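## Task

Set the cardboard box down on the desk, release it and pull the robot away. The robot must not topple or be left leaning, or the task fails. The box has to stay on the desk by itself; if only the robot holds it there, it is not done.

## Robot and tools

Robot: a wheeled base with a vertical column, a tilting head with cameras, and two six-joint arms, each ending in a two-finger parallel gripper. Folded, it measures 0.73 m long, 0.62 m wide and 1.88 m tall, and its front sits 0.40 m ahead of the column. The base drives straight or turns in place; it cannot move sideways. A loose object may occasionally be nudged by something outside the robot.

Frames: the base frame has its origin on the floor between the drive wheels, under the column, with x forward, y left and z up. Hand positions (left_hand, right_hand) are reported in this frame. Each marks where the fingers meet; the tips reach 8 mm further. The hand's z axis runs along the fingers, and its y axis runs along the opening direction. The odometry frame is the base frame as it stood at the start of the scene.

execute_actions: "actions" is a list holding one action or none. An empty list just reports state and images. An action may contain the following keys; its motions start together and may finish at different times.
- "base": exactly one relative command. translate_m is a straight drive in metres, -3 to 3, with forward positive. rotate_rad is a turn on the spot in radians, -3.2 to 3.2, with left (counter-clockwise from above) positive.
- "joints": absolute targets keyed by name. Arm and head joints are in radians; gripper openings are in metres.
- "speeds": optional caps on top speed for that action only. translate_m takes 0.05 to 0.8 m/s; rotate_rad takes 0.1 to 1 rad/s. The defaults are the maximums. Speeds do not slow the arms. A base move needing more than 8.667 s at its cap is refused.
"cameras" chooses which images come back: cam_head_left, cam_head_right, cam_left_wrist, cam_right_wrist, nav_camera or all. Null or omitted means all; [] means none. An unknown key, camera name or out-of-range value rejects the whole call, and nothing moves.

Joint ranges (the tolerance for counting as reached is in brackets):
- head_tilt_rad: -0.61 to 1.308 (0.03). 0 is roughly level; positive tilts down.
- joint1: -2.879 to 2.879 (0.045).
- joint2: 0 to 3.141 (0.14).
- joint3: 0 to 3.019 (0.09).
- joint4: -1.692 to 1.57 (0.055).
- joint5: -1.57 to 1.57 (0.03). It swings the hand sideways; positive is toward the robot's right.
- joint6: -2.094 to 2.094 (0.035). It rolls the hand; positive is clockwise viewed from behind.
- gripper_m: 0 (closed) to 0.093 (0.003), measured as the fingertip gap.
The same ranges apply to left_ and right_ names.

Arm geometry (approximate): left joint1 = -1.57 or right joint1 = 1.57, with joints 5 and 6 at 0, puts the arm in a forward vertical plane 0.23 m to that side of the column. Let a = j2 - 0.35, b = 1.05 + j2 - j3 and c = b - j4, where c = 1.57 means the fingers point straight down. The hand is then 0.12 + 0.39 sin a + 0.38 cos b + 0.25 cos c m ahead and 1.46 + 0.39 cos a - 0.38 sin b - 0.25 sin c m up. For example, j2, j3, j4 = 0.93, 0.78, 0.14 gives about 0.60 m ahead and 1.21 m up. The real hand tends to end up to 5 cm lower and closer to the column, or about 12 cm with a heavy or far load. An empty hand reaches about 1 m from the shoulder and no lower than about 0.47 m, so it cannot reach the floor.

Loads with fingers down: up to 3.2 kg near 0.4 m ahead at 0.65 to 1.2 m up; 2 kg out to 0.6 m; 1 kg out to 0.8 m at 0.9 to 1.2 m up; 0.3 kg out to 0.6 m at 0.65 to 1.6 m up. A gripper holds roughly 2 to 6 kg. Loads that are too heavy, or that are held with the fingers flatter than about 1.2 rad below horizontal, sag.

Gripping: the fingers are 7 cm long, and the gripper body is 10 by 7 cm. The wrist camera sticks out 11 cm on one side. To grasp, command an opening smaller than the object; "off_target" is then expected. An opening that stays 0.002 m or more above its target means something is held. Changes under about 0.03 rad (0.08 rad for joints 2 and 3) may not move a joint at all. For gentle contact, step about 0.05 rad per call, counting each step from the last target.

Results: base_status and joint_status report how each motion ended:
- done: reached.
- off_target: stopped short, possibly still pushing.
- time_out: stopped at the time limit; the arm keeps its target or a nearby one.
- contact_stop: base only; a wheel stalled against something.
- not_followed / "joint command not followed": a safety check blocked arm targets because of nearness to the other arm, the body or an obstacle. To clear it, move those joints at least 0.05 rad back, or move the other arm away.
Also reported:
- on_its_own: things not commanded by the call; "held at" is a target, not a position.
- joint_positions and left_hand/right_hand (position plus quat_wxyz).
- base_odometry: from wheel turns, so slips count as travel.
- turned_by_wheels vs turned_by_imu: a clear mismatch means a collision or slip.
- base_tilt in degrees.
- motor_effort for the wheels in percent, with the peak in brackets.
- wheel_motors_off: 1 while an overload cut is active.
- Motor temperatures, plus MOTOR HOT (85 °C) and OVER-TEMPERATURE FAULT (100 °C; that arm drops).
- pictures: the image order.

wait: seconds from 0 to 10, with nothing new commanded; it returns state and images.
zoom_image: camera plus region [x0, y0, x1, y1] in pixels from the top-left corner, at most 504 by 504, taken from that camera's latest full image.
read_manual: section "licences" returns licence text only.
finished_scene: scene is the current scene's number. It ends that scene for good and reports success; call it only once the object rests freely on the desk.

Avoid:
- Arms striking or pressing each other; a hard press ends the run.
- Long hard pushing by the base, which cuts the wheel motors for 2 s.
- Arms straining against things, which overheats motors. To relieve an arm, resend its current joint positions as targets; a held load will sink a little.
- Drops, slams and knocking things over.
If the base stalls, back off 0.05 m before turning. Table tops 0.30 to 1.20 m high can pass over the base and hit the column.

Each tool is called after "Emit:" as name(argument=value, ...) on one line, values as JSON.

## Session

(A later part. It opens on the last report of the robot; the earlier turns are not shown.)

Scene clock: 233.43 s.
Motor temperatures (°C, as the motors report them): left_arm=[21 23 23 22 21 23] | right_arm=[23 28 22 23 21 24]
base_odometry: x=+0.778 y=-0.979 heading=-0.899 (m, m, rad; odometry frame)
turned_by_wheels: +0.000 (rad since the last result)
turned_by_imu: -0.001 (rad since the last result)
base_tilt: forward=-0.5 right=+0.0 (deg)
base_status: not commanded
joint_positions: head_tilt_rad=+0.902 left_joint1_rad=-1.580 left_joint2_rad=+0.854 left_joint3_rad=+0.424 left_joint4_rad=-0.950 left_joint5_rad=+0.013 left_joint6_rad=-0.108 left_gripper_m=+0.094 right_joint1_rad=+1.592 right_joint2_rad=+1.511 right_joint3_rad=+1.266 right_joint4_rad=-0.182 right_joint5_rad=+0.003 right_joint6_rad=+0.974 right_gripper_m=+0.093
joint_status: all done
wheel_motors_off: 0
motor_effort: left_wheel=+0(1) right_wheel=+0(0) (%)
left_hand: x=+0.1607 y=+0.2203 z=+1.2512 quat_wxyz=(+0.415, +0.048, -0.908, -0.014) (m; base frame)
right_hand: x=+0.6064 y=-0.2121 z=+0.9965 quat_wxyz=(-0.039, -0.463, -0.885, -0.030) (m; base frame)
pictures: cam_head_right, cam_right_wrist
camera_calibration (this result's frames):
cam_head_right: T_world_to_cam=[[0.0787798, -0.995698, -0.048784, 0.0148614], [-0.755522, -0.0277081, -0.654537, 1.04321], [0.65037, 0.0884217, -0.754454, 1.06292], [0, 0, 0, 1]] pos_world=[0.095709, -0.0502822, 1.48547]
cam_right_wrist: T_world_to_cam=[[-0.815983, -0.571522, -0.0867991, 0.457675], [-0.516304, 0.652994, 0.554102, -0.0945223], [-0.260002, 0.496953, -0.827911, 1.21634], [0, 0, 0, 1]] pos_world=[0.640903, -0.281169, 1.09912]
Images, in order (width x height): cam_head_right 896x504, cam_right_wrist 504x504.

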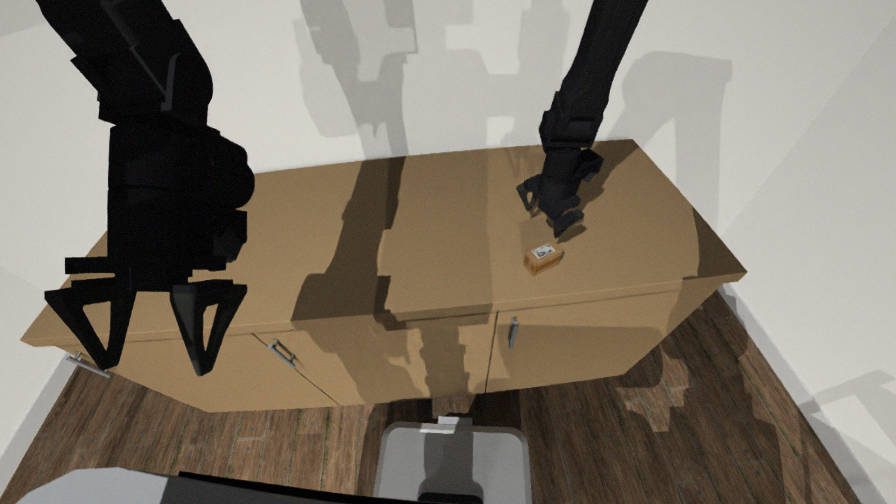

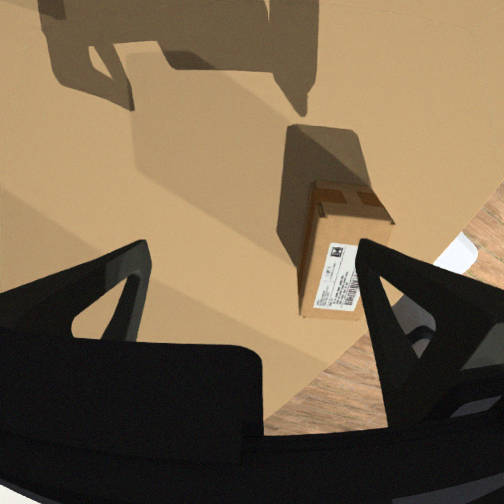

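Emit:
execute_actions(actions=[{"joints": {"right_joint1_rad": 1.598, "right_joint2_rad": 1.652, "right_joint3_rad": 1.27, "right_joint4_rad": -0.265, "right_joint5_rad": 0.0, "right_joint6_rad": 1.015}}], cameras=["cam_head_right", "cam_right_wrist"])

Scene clock: 248.90 s.
Motor temperatures (°C, as the motors report them): left_arm=[21 23 23 22 21 23] | right_arm=[23 30 22 23 21 24]
base_odometry: x=+0.778 y=-0.979 heading=-0.899 (m, m, rad; odometry frame)
turned_by_wheels: +0.000 (rad since the last result)
turned_by_imu: -0.001 (rad since the last result)
base_tilt: forward=-0.6 right=+0.1 (deg)
base_status: not commanded
joint_positions: head_tilt_rad=+0.902 left_joint1_rad=-1.580 left_joint2_rad=+0.854 left_joint3_rad=+0.424 left_joint4_rad=-0.950 left_joint5_rad=+0.013 left_joint6_rad=-0.108 left_gripper_m=+0.094 right_joint1_rad=+1.592 right_joint2_rad=+1.659 right_joint3_rad=+1.264 right_joint4_rad=-0.261 right_joint5_rad=+0.002 right_joint6_rad=+1.008 right_gripper_m=+0.093
joint_status: all done
wheel_motors_off: 0
motor_effort: left_wheel=-1(0) right_wheel=+0(1) (%)
left_hand: x=+0.1607 y=+0.2203 z=+1.2512 quat_wxyz=(+0.415, +0.048, -0.908, -0.014) (m; base frame)
right_hand: x=+0.5121 y=-0.2118 z=+0.9318 quat_wxyz=(+0.062, -0.477, -0.877, +0.025) (m; base frame)
pictures: cam_head_right, cam_right_wrist
camera_calibration (this result's frames):
cam_head_right: T_world_to_cam=[[0.0787798, -0.995698, -0.048784, 0.0148614], [-0.755522, -0.0277081, -0.654537, 1.04321], [0.65037, 0.0884217, -0.754454, 1.06292], [0, 0, 0, 1]] pos_world=[0.095709, -0.0502822, 1.48547]
cam_right_wrist: T_world_to_cam=[[-0.83066, -0.546794, 0.104981, 0.209303], [-0.356948, 0.667684, 0.653289, -0.278436], [-0.427309, 0.505188, -0.749795, 1.15275], [0, 0, 0, 1]] pos_world=[0.567052, -0.282002, 1.02425]
Images, in order (width x height): cam_head_right 896x504, cam_right_wrist 504x504.

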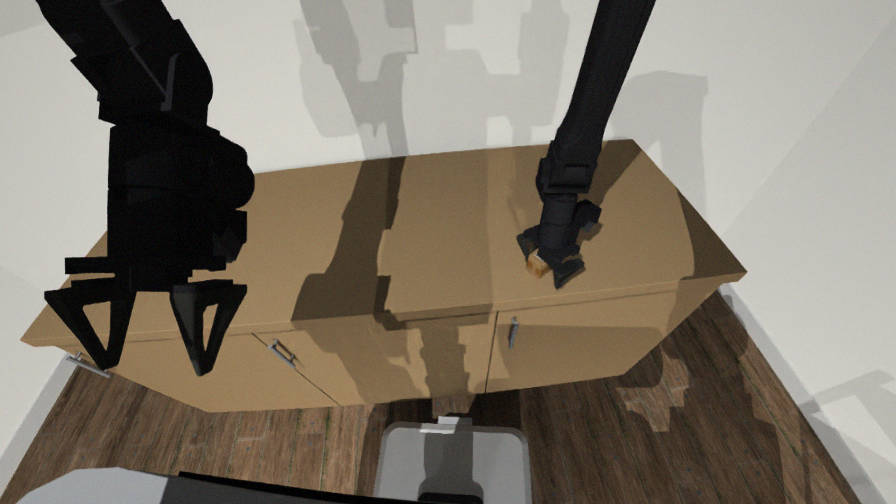

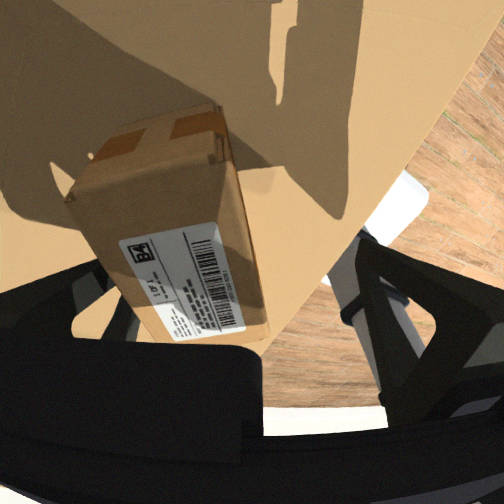

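Emit:
execute_actions(actions=[{"joints": {"right_joint4_rad": -0.135, "right_gripper_m": 0.025}}], cameras=["cam_head_right", "cam_right_wrist", "cam_left_wrist"])

Scene clock: 254.67 s.
Motor temperatures (°C, as the motors report them): left_arm=[21 23 23 22 21 23] | right_arm=[23 30 22 23 21 24]
base_odometry: x=+0.778 y=-0.979 heading=-0.899 (m, m, rad; odometry frame)
turned_by_wheels: +0.000 (rad since the last result)
turned_by_imu: -0.001 (rad since the last result)
base_tilt: forward=-0.5 right=+0.3 (deg)
base_status: not commanded
joint_positions: head_tilt_rad=+0.902 left_joint1_rad=-1.580 left_joint2_rad=+0.854 left_joint3_rad=+0.424 left_joint4_rad=-0.950 left_joint5_rad=+0.013 left_joint6_rad=-0.108 left_gripper_m=+0.094 right_joint1_rad=+1.592 right_joint2_rad=+1.659 right_joint3_rad=+1.264 right_joint4_rad=-0.148 right_joint5_rad=+0.000 right_joint6_rad=+1.008 right_gripper_m=+0.041
joint_status: right_gripper_m off_target (ended at +0.041, target +0.025); the others done
wheel_motors_off: 0
motor_effort: left_wheel=+0(0) right_wheel=+0(0) (%)
left_hand: x=+0.1607 y=+0.2203 z=+1.2512 quat_wxyz=(+0.415, +0.048, -0.908, -0.014) (m; base frame)
right_hand: x=+0.5400 y=-0.2112 z=+0.9297 quat_wxyz=(+0.013, -0.478, -0.878, -0.003) (m; base frame)
pictures: cam_head_right, cam_left_wrist, cam_right_wrist
camera_calibration (this result's frames):
cam_head_right: T_world_to_cam=[[0.0787798, -0.995698, -0.048784, 0.0148614], [-0.755522, -0.0277081, -0.654537, 1.04321], [0.650369, 0.0884217, -0.754454, 1.06292], [0, 0, 0, 1]] pos_world=[0.095709, -0.0502822, 1.48547]
cam_left_wrist: T_world_to_cam=[[0.0791823, -0.994925, -0.0620803, 0.289421], [-0.0900358, -0.0691591, 0.993534, -1.20886], [-0.992786, -0.0730809, -0.0950551, 0.422279], [0, 0, 0, 1]] pos_world=[0.287475, 0.235209, 1.25915]
cam_right_wrist: T_world_to_cam=[[-0.83851, -0.544817, 0.00869723, 0.32723], [-0.426887, 0.666759, 0.610901, -0.190558], [-0.338628, 0.508534, -0.791659, 1.1545], [0, 0, 0, 1]] pos_world=[0.583984, -0.281763, 1.02753]
Images, in order (width x height): cam_head_right 896x504, cam_left_wrist 504x504, cam_right_wrist 504x504.

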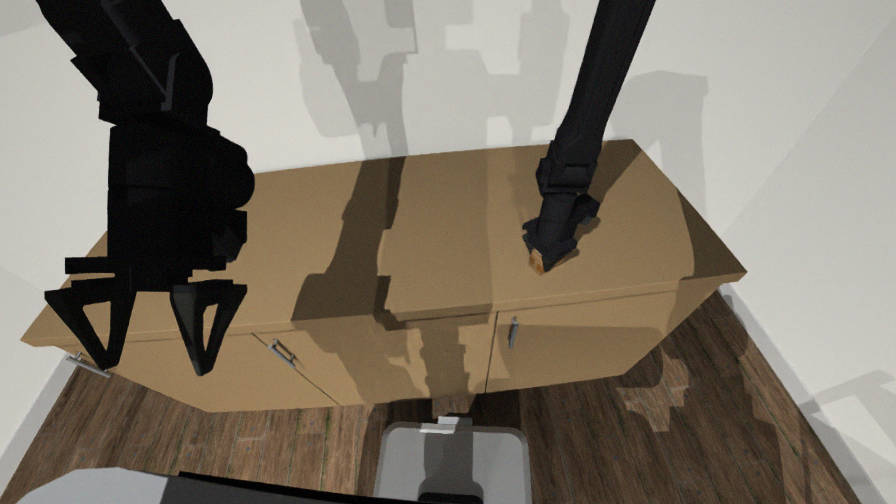

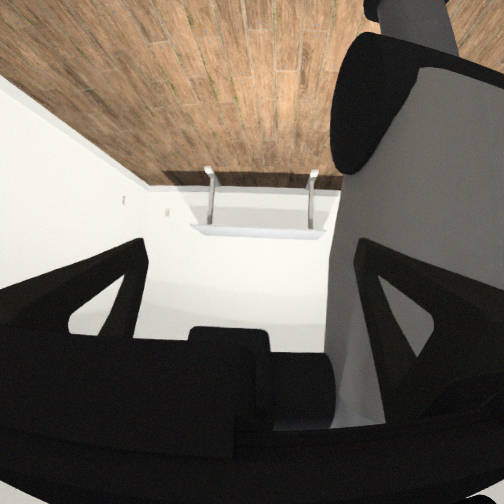

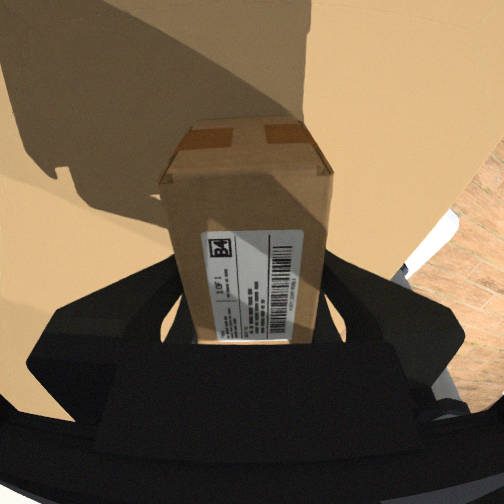

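Emit:
zoom_image(camera="cam_left_wrist", region=[180, 155, 340, 250])

Region (180, 155, 340, 250) of cam_left_wrist's 504x504 image, scaled by 3.150, with more detail than that image has; it fills the top 299 rows of this view, and the rest is white.

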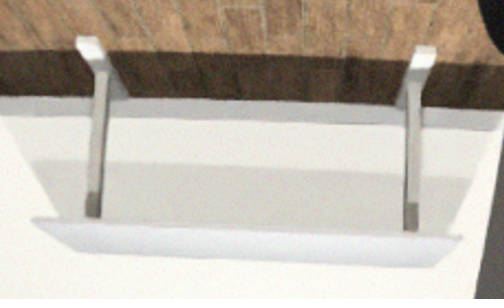

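Emit:
execute_actions(actions=[{"base": {"translate_m": -2.56}, "joints": {"right_joint2_rad": 1.53}}])

Scene clock: 302.67 s.
Motor temperatures (°C, as the motors report them): left_arm=[21 23 23 22 21 23] | right_arm=[23 31 22 23 21 24]
base_odometry: x=-0.815 y=+1.026 heading=-0.899 (m, m, rad; odometry frame)
turned_by_wheels: +0.000 (rad since the last result)
turned_by_imu: -0.003 (rad since the last result)
base_tilt: forward=-0.5 right=+0.1 (deg)
base_status: done
joint_positions: head_tilt_rad=+0.902 left_joint1_rad=-1.580 left_joint2_rad=+0.854 left_joint3_rad=+0.424 left_joint4_rad=-0.950 left_joint5_rad=+0.013 left_joint6_rad=-0.108 left_gripper_m=+0.094 right_joint1_rad=+1.592 right_joint2_rad=+1.522 right_joint3_rad=+1.265 right_joint4_rad=-0.138 right_joint5_rad=+0.000 right_joint6_rad=+1.008 right_gripper_m=+0.041
joint_status: all done
wheel_motors_off: 0
motor_effort: left_wheel=+1(33) right_wheel=+0(37) (%)
left_hand: x=+0.1608 y=+0.2203 z=+1.2512 quat_wxyz=(+0.415, +0.048, -0.908, -0.014) (m; base frame)
right_hand: x=+0.6109 y=-0.2115 z=+0.9920 quat_wxyz=(-0.052, -0.478, -0.876, -0.039) (m; base frame)
pictures: cam_head_left, cam_head_right, cam_left_wrist, cam_right_wrist, nav_camera
camera_calibration (this result's frames):
cam_head_left: T_world_to_cam=[[0.06471, -0.996362, -0.0554547, 0.114459], [-0.758953, -0.0130576, -0.651014, 1.03759], [0.647922, 0.0842146, -0.757037, 1.06433], [0, 0, 0, 1]] pos_world=[0.0904686, 0.0379583, 1.48757]
cam_head_right: T_world_to_cam=[[0.0787667, -0.995698, -0.0488052, 0.0148946], [-0.755698, -0.0277081, -0.654334, 1.04291], [0.650167, 0.0884217, -0.754629, 1.0632], [0, 0, 0, 1]] pos_world=[0.0956943, -0.0502822, 1.48546]
cam_left_wrist: T_world_to_cam=[[0.0792089, -0.994925, -0.0620484, 0.289371], [-0.0904146, -0.0691577, 0.9935, -1.20876], [-0.992749, -0.073084, -0.0954336, 0.422826], [0, 0, 0, 1]] pos_world=[0.28755, 0.23521, 1.25921]
cam_right_wrist: T_world_to_cam=[[-0.83203, -0.542497, -0.115856, 0.506004], [-0.510419, 0.666892, 0.542888, -0.0796177], [-0.217252, 0.510835, -0.831775, 1.19408], [0, 0, 0, 1]] pos_world=[0.639788, -0.282374, 1.09505]
Images, in order (width x height): cam_head_left 896x504, cam_head_right 896x504, cam_left_wrist 504x504, cam_right_wrist 504x504, nav_camera 896x504.

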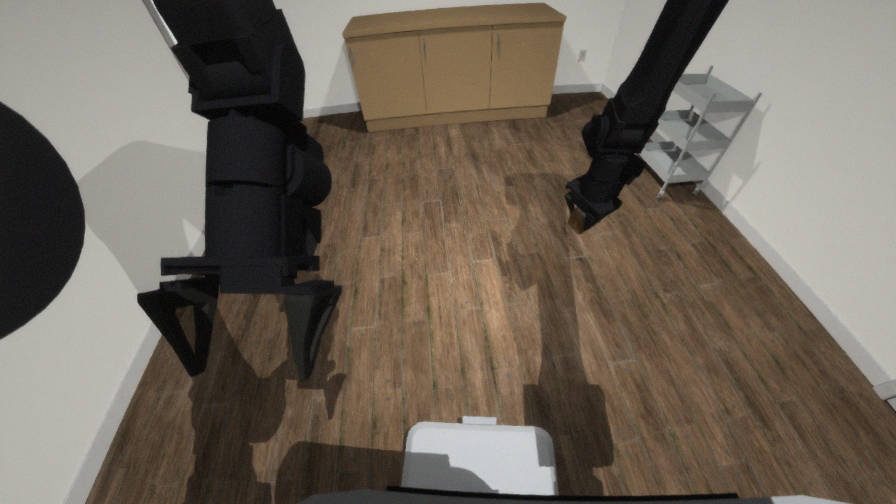

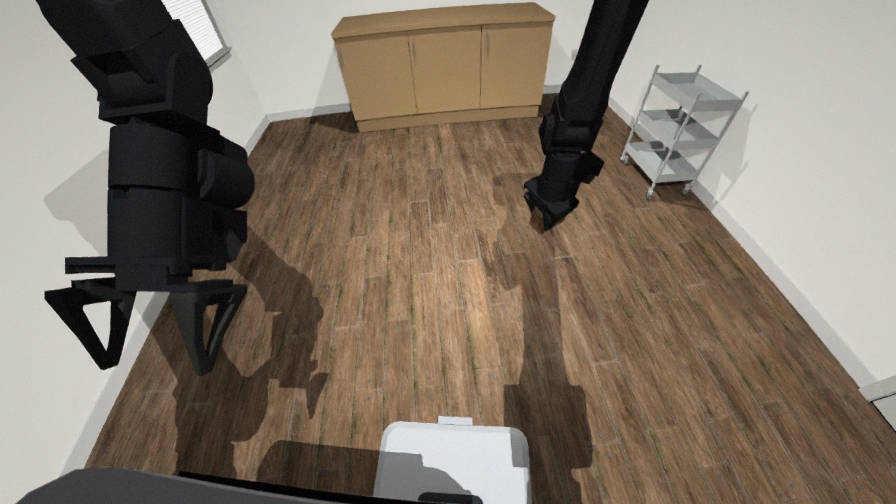

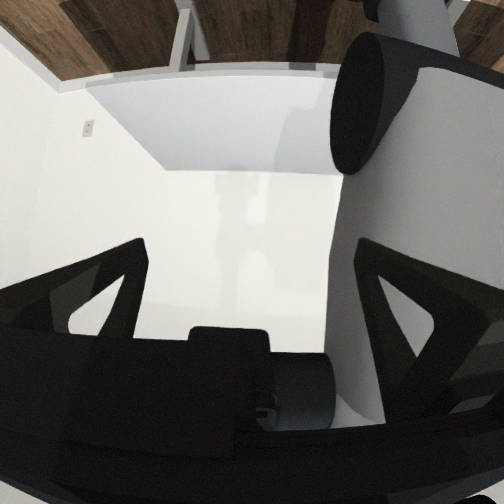

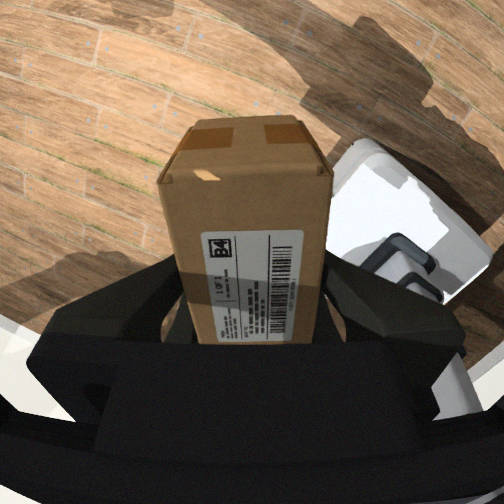

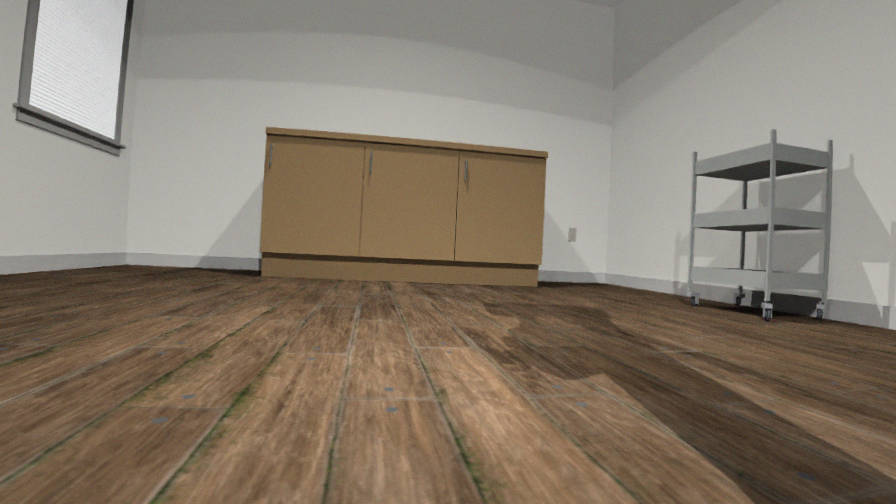

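Emit:
zoom_image(camera="cam_left_wrist", region=[60, 0, 360, 190])

Region (60, 0, 360, 190) of cam_left_wrist's 504x504 image, scaled by 1.680, with more detail than that image has; it fills the top 319 rows of this view, and the rest is white.

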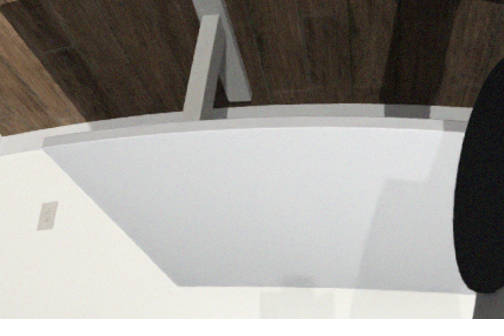

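Emit:
execute_actions(actions=[{"base": {"rotate_rad": -1.905}, "joints": {"right_joint1_rad": 1.598, "right_joint2_rad": 2.055, "right_joint3_rad": 1.925, "right_joint4_rad": -0.408, "right_joint5_rad": 0.0, "right_joint6_rad": 1.015}}])

Scene clock: 335.00 s.
Motor temperatures (°C, as the motors report them): left_arm=[21 23 23 22 21 23] | right_arm=[23 31 22 23 21 24]
base_odometry: x=-0.815 y=+1.026 heading=-2.804 (m, m, rad; odometry frame)
turned_by_wheels: -1.905 (rad since the last result)
turned_by_imu: -1.893 (rad since the last result)
base_tilt: forward=-0.5 right=+0.1 (deg)
base_status: done
joint_positions: head_tilt_rad=+0.902 left_joint1_rad=-1.580 left_joint2_rad=+0.854 left_joint3_rad=+0.424 left_joint4_rad=-0.950 left_joint5_rad=+0.013 left_joint6_rad=-0.108 left_gripper_m=+0.094 right_joint1_rad=+1.594 right_joint2_rad=+2.062 right_joint3_rad=+1.924 right_joint4_rad=-0.401 right_joint5_rad=+0.000 right_joint6_rad=+1.008 right_gripper_m=+0.041
joint_status: all done
wheel_motors_off: 0
motor_effort: left_wheel=+2(39) right_wheel=-1(31) (%)
left_hand: x=+0.1608 y=+0.2203 z=+1.2512 quat_wxyz=(+0.415, +0.048, -0.908, -0.014) (m; base frame)
right_hand: x=+0.6444 y=-0.2057 z=+0.8011 quat_wxyz=(+0.012, -0.478, -0.878, -0.005) (m; base frame)
pictures: cam_head_left, cam_head_right, cam_left_wrist, cam_right_wrist, nav_camera
camera_calibration (this result's frames):
cam_head_left: T_world_to_cam=[[0.06471, -0.996362, -0.0554547, 0.114459], [-0.758953, -0.0130576, -0.651014, 1.03759], [0.647922, 0.0842146, -0.757037, 1.06433], [0, 0, 0, 1]] pos_world=[0.0904686, 0.0379583, 1.48757]
cam_head_right: T_world_to_cam=[[0.0787667, -0.995698, -0.0488051, 0.0148946], [-0.755698, -0.0277081, -0.654334, 1.04291], [0.650167, 0.0884217, -0.754629, 1.0632], [0, 0, 0, 1]] pos_world=[0.0956943, -0.0502822, 1.48546]
cam_left_wrist: T_world_to_cam=[[0.0792089, -0.994925, -0.0620484, 0.289371], [-0.0904146, -0.0691577, 0.9935, -1.20876], [-0.992749, -0.073084, -0.0954336, 0.422826], [0, 0, 0, 1]] pos_world=[0.28755, 0.23521, 1.25921]
cam_right_wrist: T_world_to_cam=[[-0.837954, -0.545725, 0.00419226, 0.421902], [-0.429923, 0.664833, 0.61087, -0.0694905], [-0.336155, 0.510079, -0.791719, 1.08408], [0, 0, 0, 1]] pos_world=[0.688079, -0.276526, 0.898971]
Images, in order (width x height): cam_head_left 896x504, cam_head_right 896x504, cam_left_wrist 504x504, cam_right_wrist 504x504, nav_camera 896x504.

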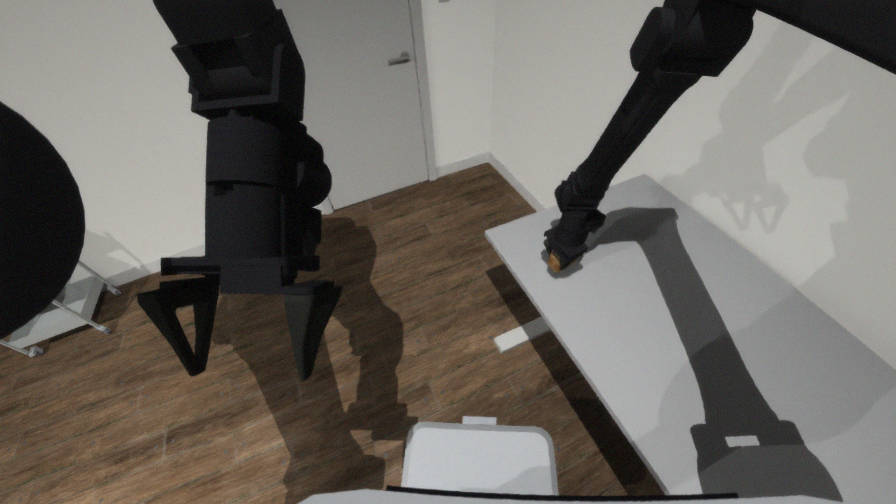

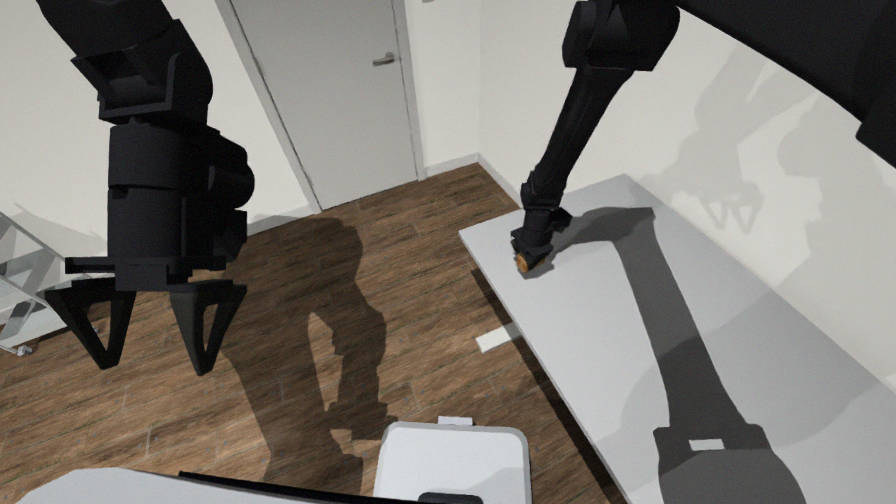

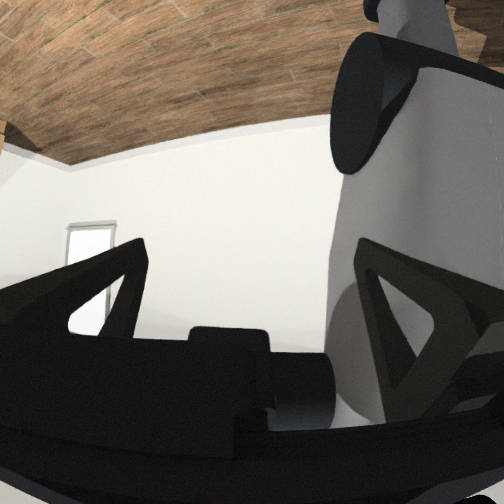

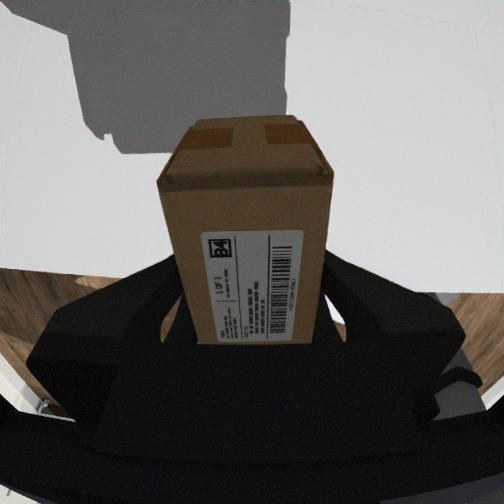

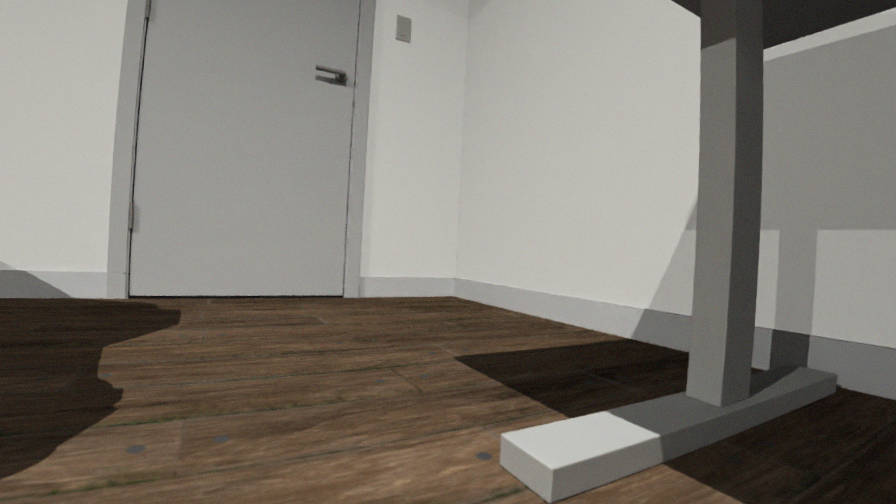

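Emit:
zoom_image(camera="cam_head_right", region=[450, 210, 570, 300])

Emit:
zoom_image(camera="cam_head_left", region=[480, 210, 600, 300])

Emit:
zoom_image(camera="cam_right_wrist", region=[0, 90, 504, 340])

Region (450, 210, 570, 300) of cam_head_right's 896x504 image, scaled by 4.200, with more detail than that image has; it fills the top 378 rows of this view, and the rest is white.

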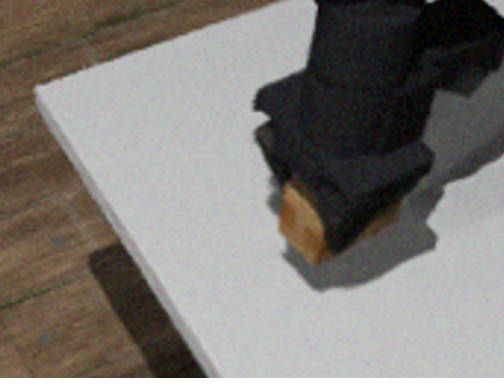

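Region (480, 210, 600, 300) of cam_head_left's 896x504 image, scaled by 4.200, with more detail than that image has; it fills the top 378 rows of this view, and the rest is white.

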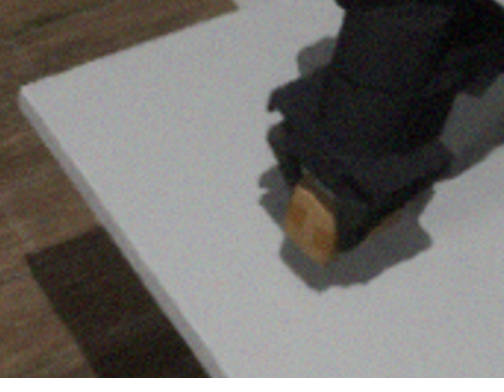

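Region (0, 90, 504, 340) of cam_right_wrist's 504x504 image, scaled by 1.000; it fills the top 250 rows of this view, and the rest is white.

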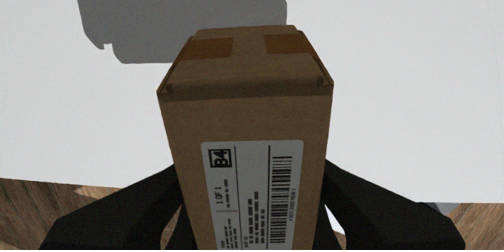

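Emit:
execute_actions(actions=[{"joints": {"right_joint1_rad": 1.55, "right_joint2_rad": 2.175, "right_joint3_rad": 1.925, "right_joint4_rad": -0.28, "right_joint5_rad": 0.0, "right_joint6_rad": 1.015}}], cameras=["cam_head_right", "cam_right_wrist", "cam_head_left"])

Scene clock: 373.83 s.
Motor temperatures (°C, as the motors report them): left_arm=[21 23 23 22 21 23] | right_arm=[23 33 22 23 21 24]
base_odometry: x=-0.815 y=+1.026 heading=-2.804 (m, m, rad; odometry frame)
turned_by_wheels: +0.000 (rad since the last result)
turned_by_imu: -0.001 (rad since the last result)
base_tilt: forward=-0.6 right=+0.1 (deg)
base_status: not commanded
joint_positions: head_tilt_rad=+0.902 left_joint1_rad=-1.580 left_joint2_rad=+0.854 left_joint3_rad=+0.424 left_joint4_rad=-0.950 left_joint5_rad=+0.013 left_joint6_rad=-0.108 left_gripper_m=+0.094 right_joint1_rad=+1.553 right_joint2_rad=+2.178 right_joint3_rad=+1.916 right_joint4_rad=-0.285 right_joint5_rad=+0.000 right_joint6_rad=+1.008 right_gripper_m=+0.041
joint_status: all done
wheel_motors_off: 0
motor_effort: left_wheel=+5(5) right_wheel=-5(4) (%)
left_hand: x=+0.1608 y=+0.2203 z=+1.2512 quat_wxyz=(+0.415, +0.048, -0.908, -0.014) (m; base frame)
right_hand: x=+0.5886 y=-0.2408 z=+0.7424 quat_wxyz=(+0.007, -0.487, -0.873, +0.012) (m; base frame)
pictures: cam_head_left, cam_head_right, cam_right_wrist
camera_calibration (this result's frames):
cam_head_left: T_world_to_cam=[[0.06471, -0.996362, -0.0554547, 0.114459], [-0.758953, -0.0130576, -0.651014, 1.03759], [0.647921, 0.0842146, -0.757037, 1.06433], [0, 0, 0, 1]] pos_world=[0.0904686, 0.0379583, 1.48757]
cam_head_right: T_world_to_cam=[[0.0787666, -0.995698, -0.0488052, 0.0148946], [-0.755698, -0.0277081, -0.654334, 1.04291], [0.650167, 0.0884217, -0.754629, 1.0632], [0, 0, 0, 1]] pos_world=[0.0956943, -0.0502822, 1.48546]
cam_right_wrist: T_world_to_cam=[[-0.848764, -0.527924, 0.0299348, 0.347792], [-0.41125, 0.694648, 0.590201, -0.022718], [-0.332375, 0.488631, -0.806701, 1.04043], [0, 0, 0, 1]] pos_world=[0.631664, -0.308998, 0.842313]
Images, in order (width x height): cam_head_left 896x504, cam_head_right 896x504, cam_right_wrist 504x504.

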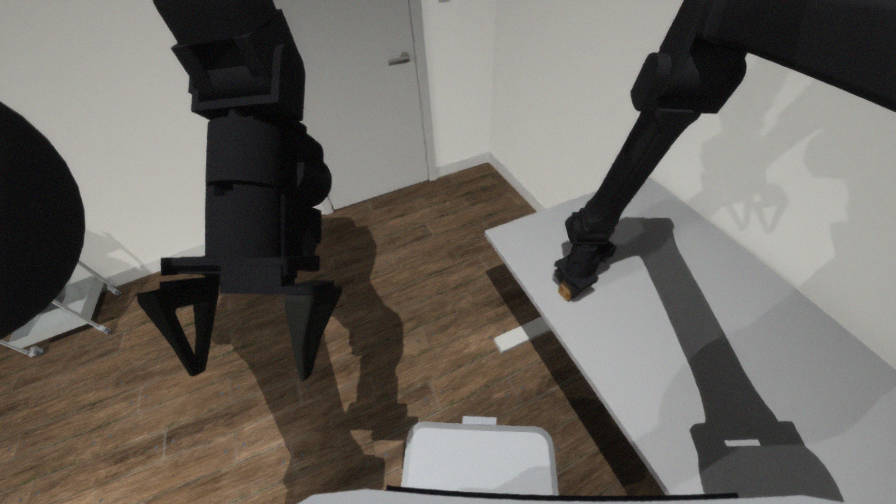

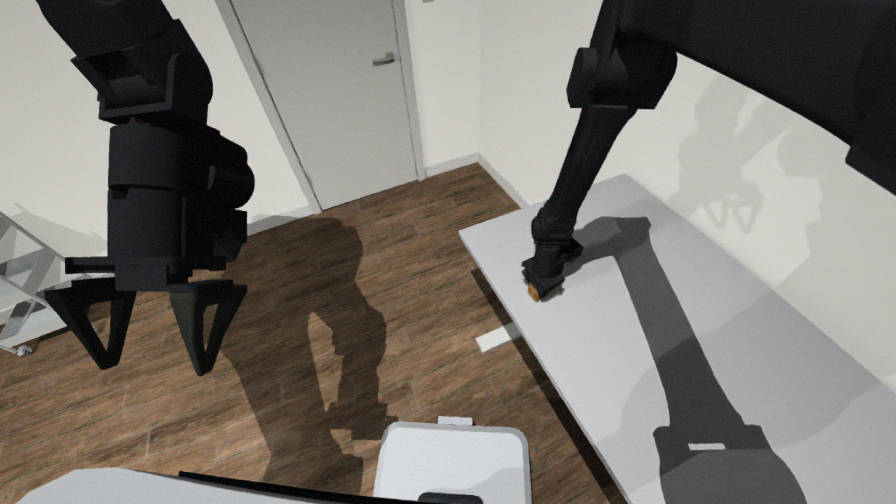

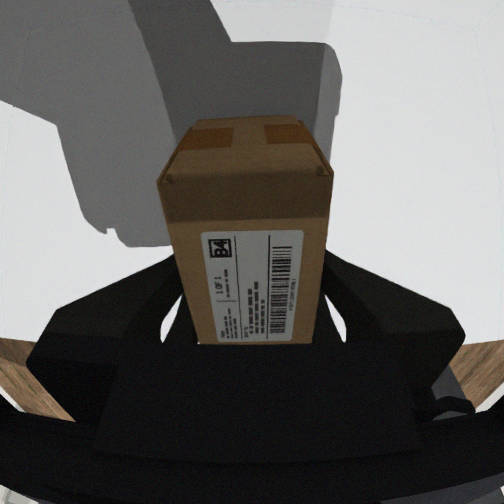

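Emit:
zoom_image(camera="cam_head_right", region=[505, 260, 585, 320])

Emit:
zoom_image(camera="cam_head_left", region=[535, 260, 615, 320])

Emit:
zoom_image(camera="cam_right_wrist", region=[140, 30, 360, 200])

Region (505, 260, 585, 320) of cam_head_right's 896x504 image, scaled by 6.300, with more detail than that image has; it fills the top 378 rows of this view, and the rest is white.

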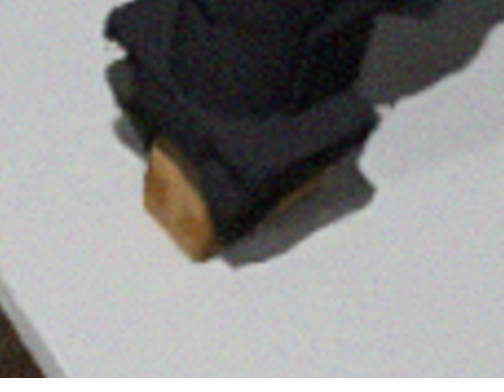

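Region (535, 260, 615, 320) of cam_head_left's 896x504 image, scaled by 6.300, with more detail than that image has; it fills the top 378 rows of this view, and the rest is white.

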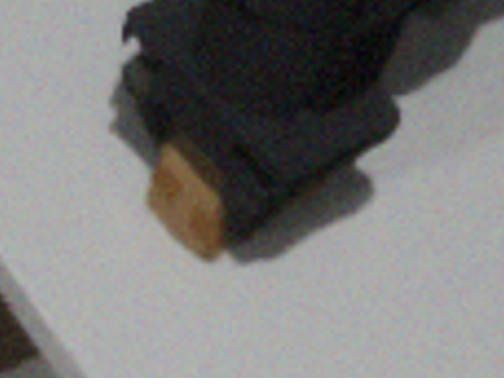

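Region (140, 30, 360, 200) of cam_right_wrist's 504x504 image, scaled by 2.291, with more detail than that image has; it fills the top 389 rows of this view, and the rest is white.

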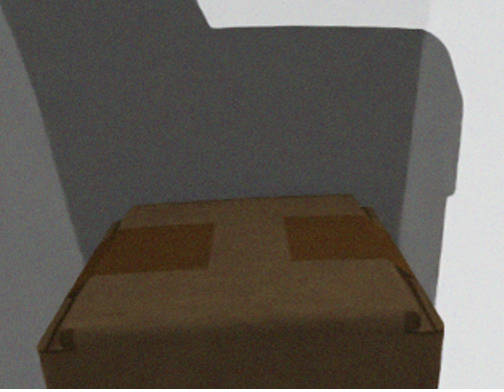

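Emit:
zoom_image(camera="cam_right_wrist", region=[0, 310, 100, 380])

Emit:
zoom_image(camera="cam_right_wrist", region=[404, 310, 504, 380])

Emit:
zoom_image(camera="cam_head_right", region=[524, 282, 554, 308])

Region (0, 310, 100, 380) of cam_right_wrist's 504x504 image, scaled by 5.040, with more detail than that image has; it fills the top 353 rows of this view, and the rest is white.

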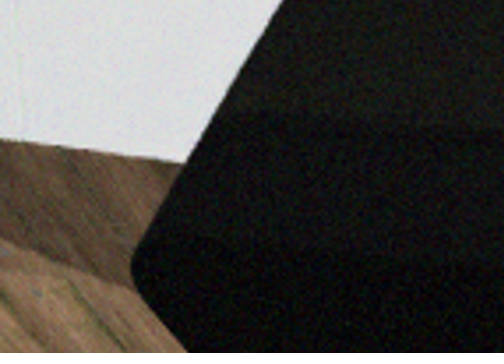

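Region (404, 310, 504, 380) of cam_right_wrist's 504x504 image, scaled by 5.040, with more detail than that image has; it fills the top 353 rows of this view, and the rest is white.

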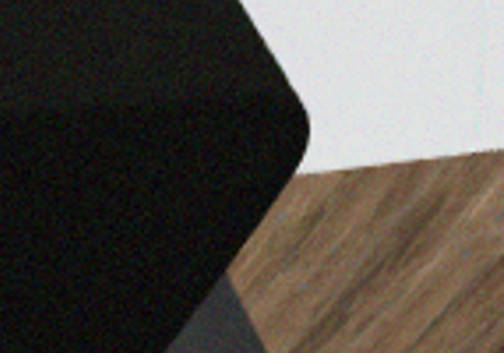

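Region (524, 282, 554, 308) of cam_head_right's 896x504 image, scaled by 16.800, with more detail than that image has; it fills the top 437 rows of this view, and the rest is white.

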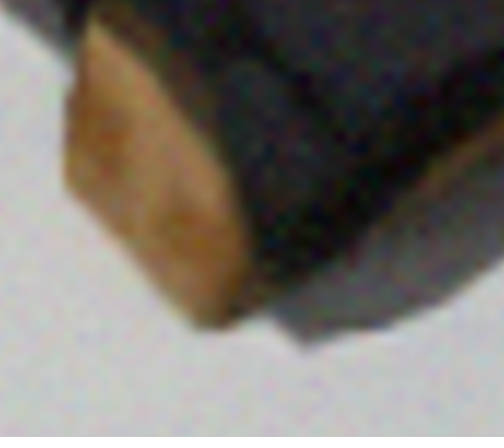

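Emit:
execute_actions(actions=[{"joints": {"right_gripper_m": 0.093}}], cameras=["cam_head_right", "cam_right_wrist"])

Scene clock: 478.07 s.
Motor temperatures (°C, as the motors report them): left_arm=[21 23 23 23 21 23] | right_arm=[23 34 22 23 21 24]
base_odometry: x=-0.815 y=+1.026 heading=-2.804 (m, m, rad; odometry frame)
turned_by_wheels: +0.000 (rad since the last result)
turned_by_imu: -0.001 (rad since the last result)
base_tilt: forward=-0.6 right=+0.2 (deg)
base_status: not commanded
joint_positions: head_tilt_rad=+0.902 left_joint1_rad=-1.580 left_joint2_rad=+0.854 left_joint3_rad=+0.424 left_joint4_rad=-0.950 left_joint5_rad=+0.013 left_joint6_rad=-0.108 left_gripper_m=+0.094 right_joint1_rad=+1.553 right_joint2_rad=+2.178 right_joint3_rad=+1.916 right_joint4_rad=-0.285 right_joint5_rad=+0.000 right_joint6_rad=+1.008 right_gripper_m=+0.093
joint_status: all done
wheel_motors_off: 0
motor_effort: left_wheel=+4(4) right_wheel=-4(5) (%)
left_hand: x=+0.1608 y=+0.2203 z=+1.2512 quat_wxyz=(+0.415, +0.048, -0.908, -0.014) (m; base frame)
right_hand: x=+0.5886 y=-0.2408 z=+0.7424 quat_wxyz=(+0.007, -0.487, -0.873, +0.012) (m; base frame)
pictures: cam_head_right, cam_right_wrist
camera_calibration (this result's frames):
cam_head_right: T_world_to_cam=[[0.0787667, -0.995698, -0.0488052, 0.0148946], [-0.755698, -0.0277081, -0.654334, 1.04291], [0.650167, 0.0884217, -0.754629, 1.0632], [0, 0, 0, 1]] pos_world=[0.0956943, -0.0502822, 1.48546]
cam_right_wrist: T_world_to_cam=[[-0.848764, -0.527924, 0.0299348, 0.347792], [-0.41125, 0.694648, 0.590201, -0.022718], [-0.332375, 0.488631, -0.806701, 1.04043], [0, 0, 0, 1]] pos_world=[0.631664, -0.308998, 0.842313]
Images, in order (width x height): cam_head_right 896x504, cam_right_wrist 504x504.

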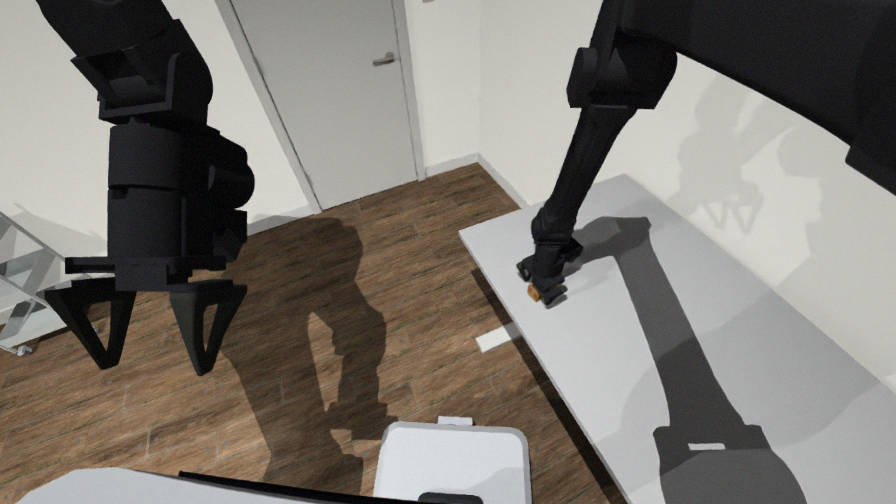

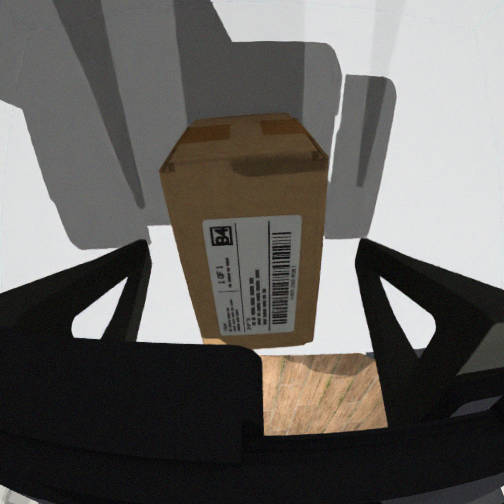

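Emit:
execute_actions(actions=[{"joints": {"right_joint2_rad": 1.25, "right_joint3_rad": 1.18, "right_joint4_rad": -0.28}}], cameras=["cam_head_right", "cam_right_wrist", "cam_head_left"])

Scene clock: 501.03 s.
Motor temperatures (°C, as the motors report them): left_arm=[21 23 23 23 21 23] | right_arm=[23 34 22 23 21 24]
base_odometry: x=-0.815 y=+1.026 heading=-2.804 (m, m, rad; odometry frame)
turned_by_wheels: +0.000 (rad since the last result)
turned_by_imu: -0.001 (rad since the last result)
base_tilt: forward=-0.4 right=+0.2 (deg)
base_status: not commanded
joint_positions: head_tilt_rad=+0.902 left_joint1_rad=-1.580 left_joint2_rad=+0.854 left_joint3_rad=+0.424 left_joint4_rad=-0.950 left_joint5_rad=+0.013 left_joint6_rad=-0.108 left_gripper_m=+0.094 right_joint1_rad=+1.553 right_joint2_rad=+1.229 right_joint3_rad=+1.178 right_joint4_rad=-0.284 right_joint5_rad=+0.000 right_joint6_rad=+1.008 right_gripper_m=+0.093
joint_status: all done
wheel_motors_off: 0
motor_effort: left_wheel=+5(5) right_wheel=-5(5) (%)
left_hand: x=+0.1608 y=+0.2203 z=+1.2512 quat_wxyz=(+0.415, +0.048, -0.908, -0.014) (m; base frame)
right_hand: x=+0.6408 y=-0.2355 z=+1.1187 quat_wxyz=(-0.086, -0.484, -0.870, -0.038) (m; base frame)
pictures: cam_head_left, cam_head_right, cam_right_wrist
camera_calibration (this result's frames):
cam_head_left: T_world_to_cam=[[0.06471, -0.996362, -0.0554547, 0.114459], [-0.758954, -0.0130576, -0.651014, 1.03759], [0.647921, 0.0842146, -0.757037, 1.06433], [0, 0, 0, 1]] pos_world=[0.0904686, 0.0379583, 1.48757]
cam_head_right: T_world_to_cam=[[0.0787666, -0.995698, -0.0488052, 0.0148946], [-0.755698, -0.0277081, -0.654334, 1.04291], [0.650167, 0.0884217, -0.754629, 1.0632], [0, 0, 0, 1]] pos_world=[0.0956943, -0.0502822, 1.48546]
cam_right_wrist: T_world_to_cam=[[-0.834571, -0.530762, -0.147588, 0.572459], [-0.527978, 0.694136, 0.489299, -0.0394839], [-0.157255, 0.486278, -0.859537, 1.30513], [0, 0, 0, 1]] pos_world=[0.66215, -0.303409, 1.22561]
Images, in order (width x height): cam_head_left 896x504, cam_head_right 896x504, cam_right_wrist 504x504.

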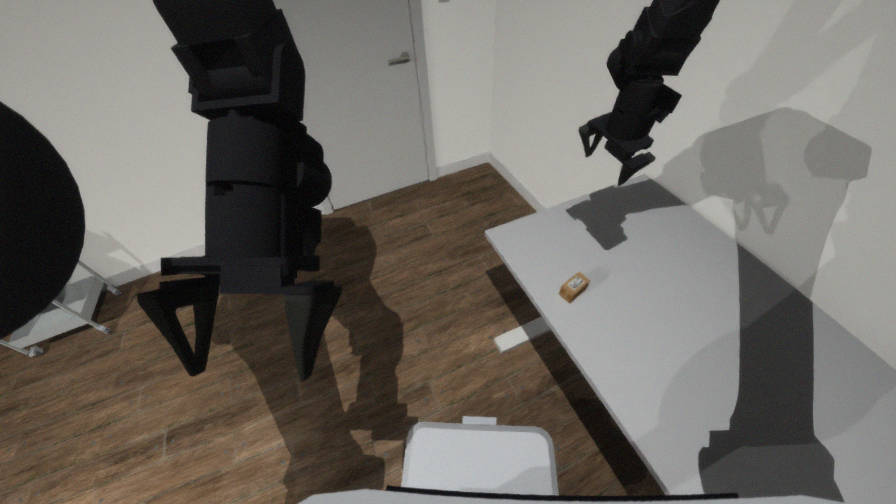

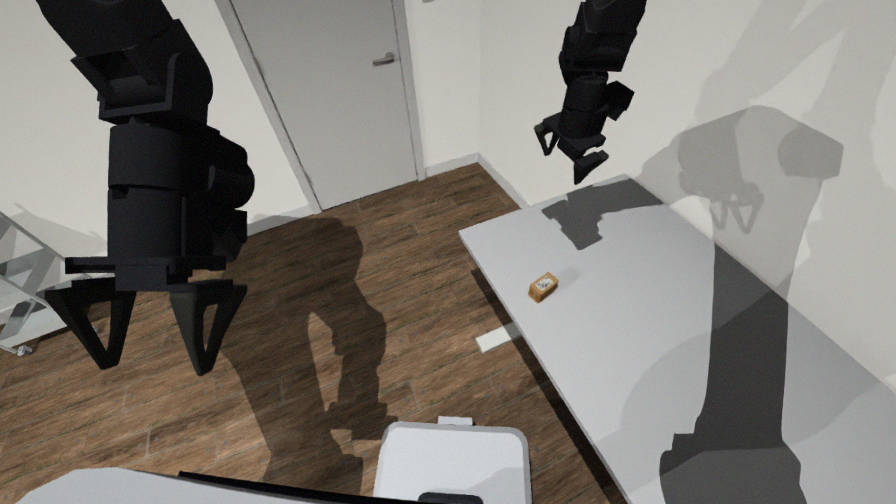

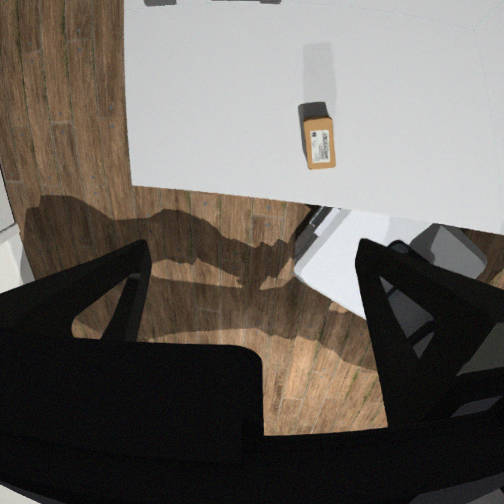

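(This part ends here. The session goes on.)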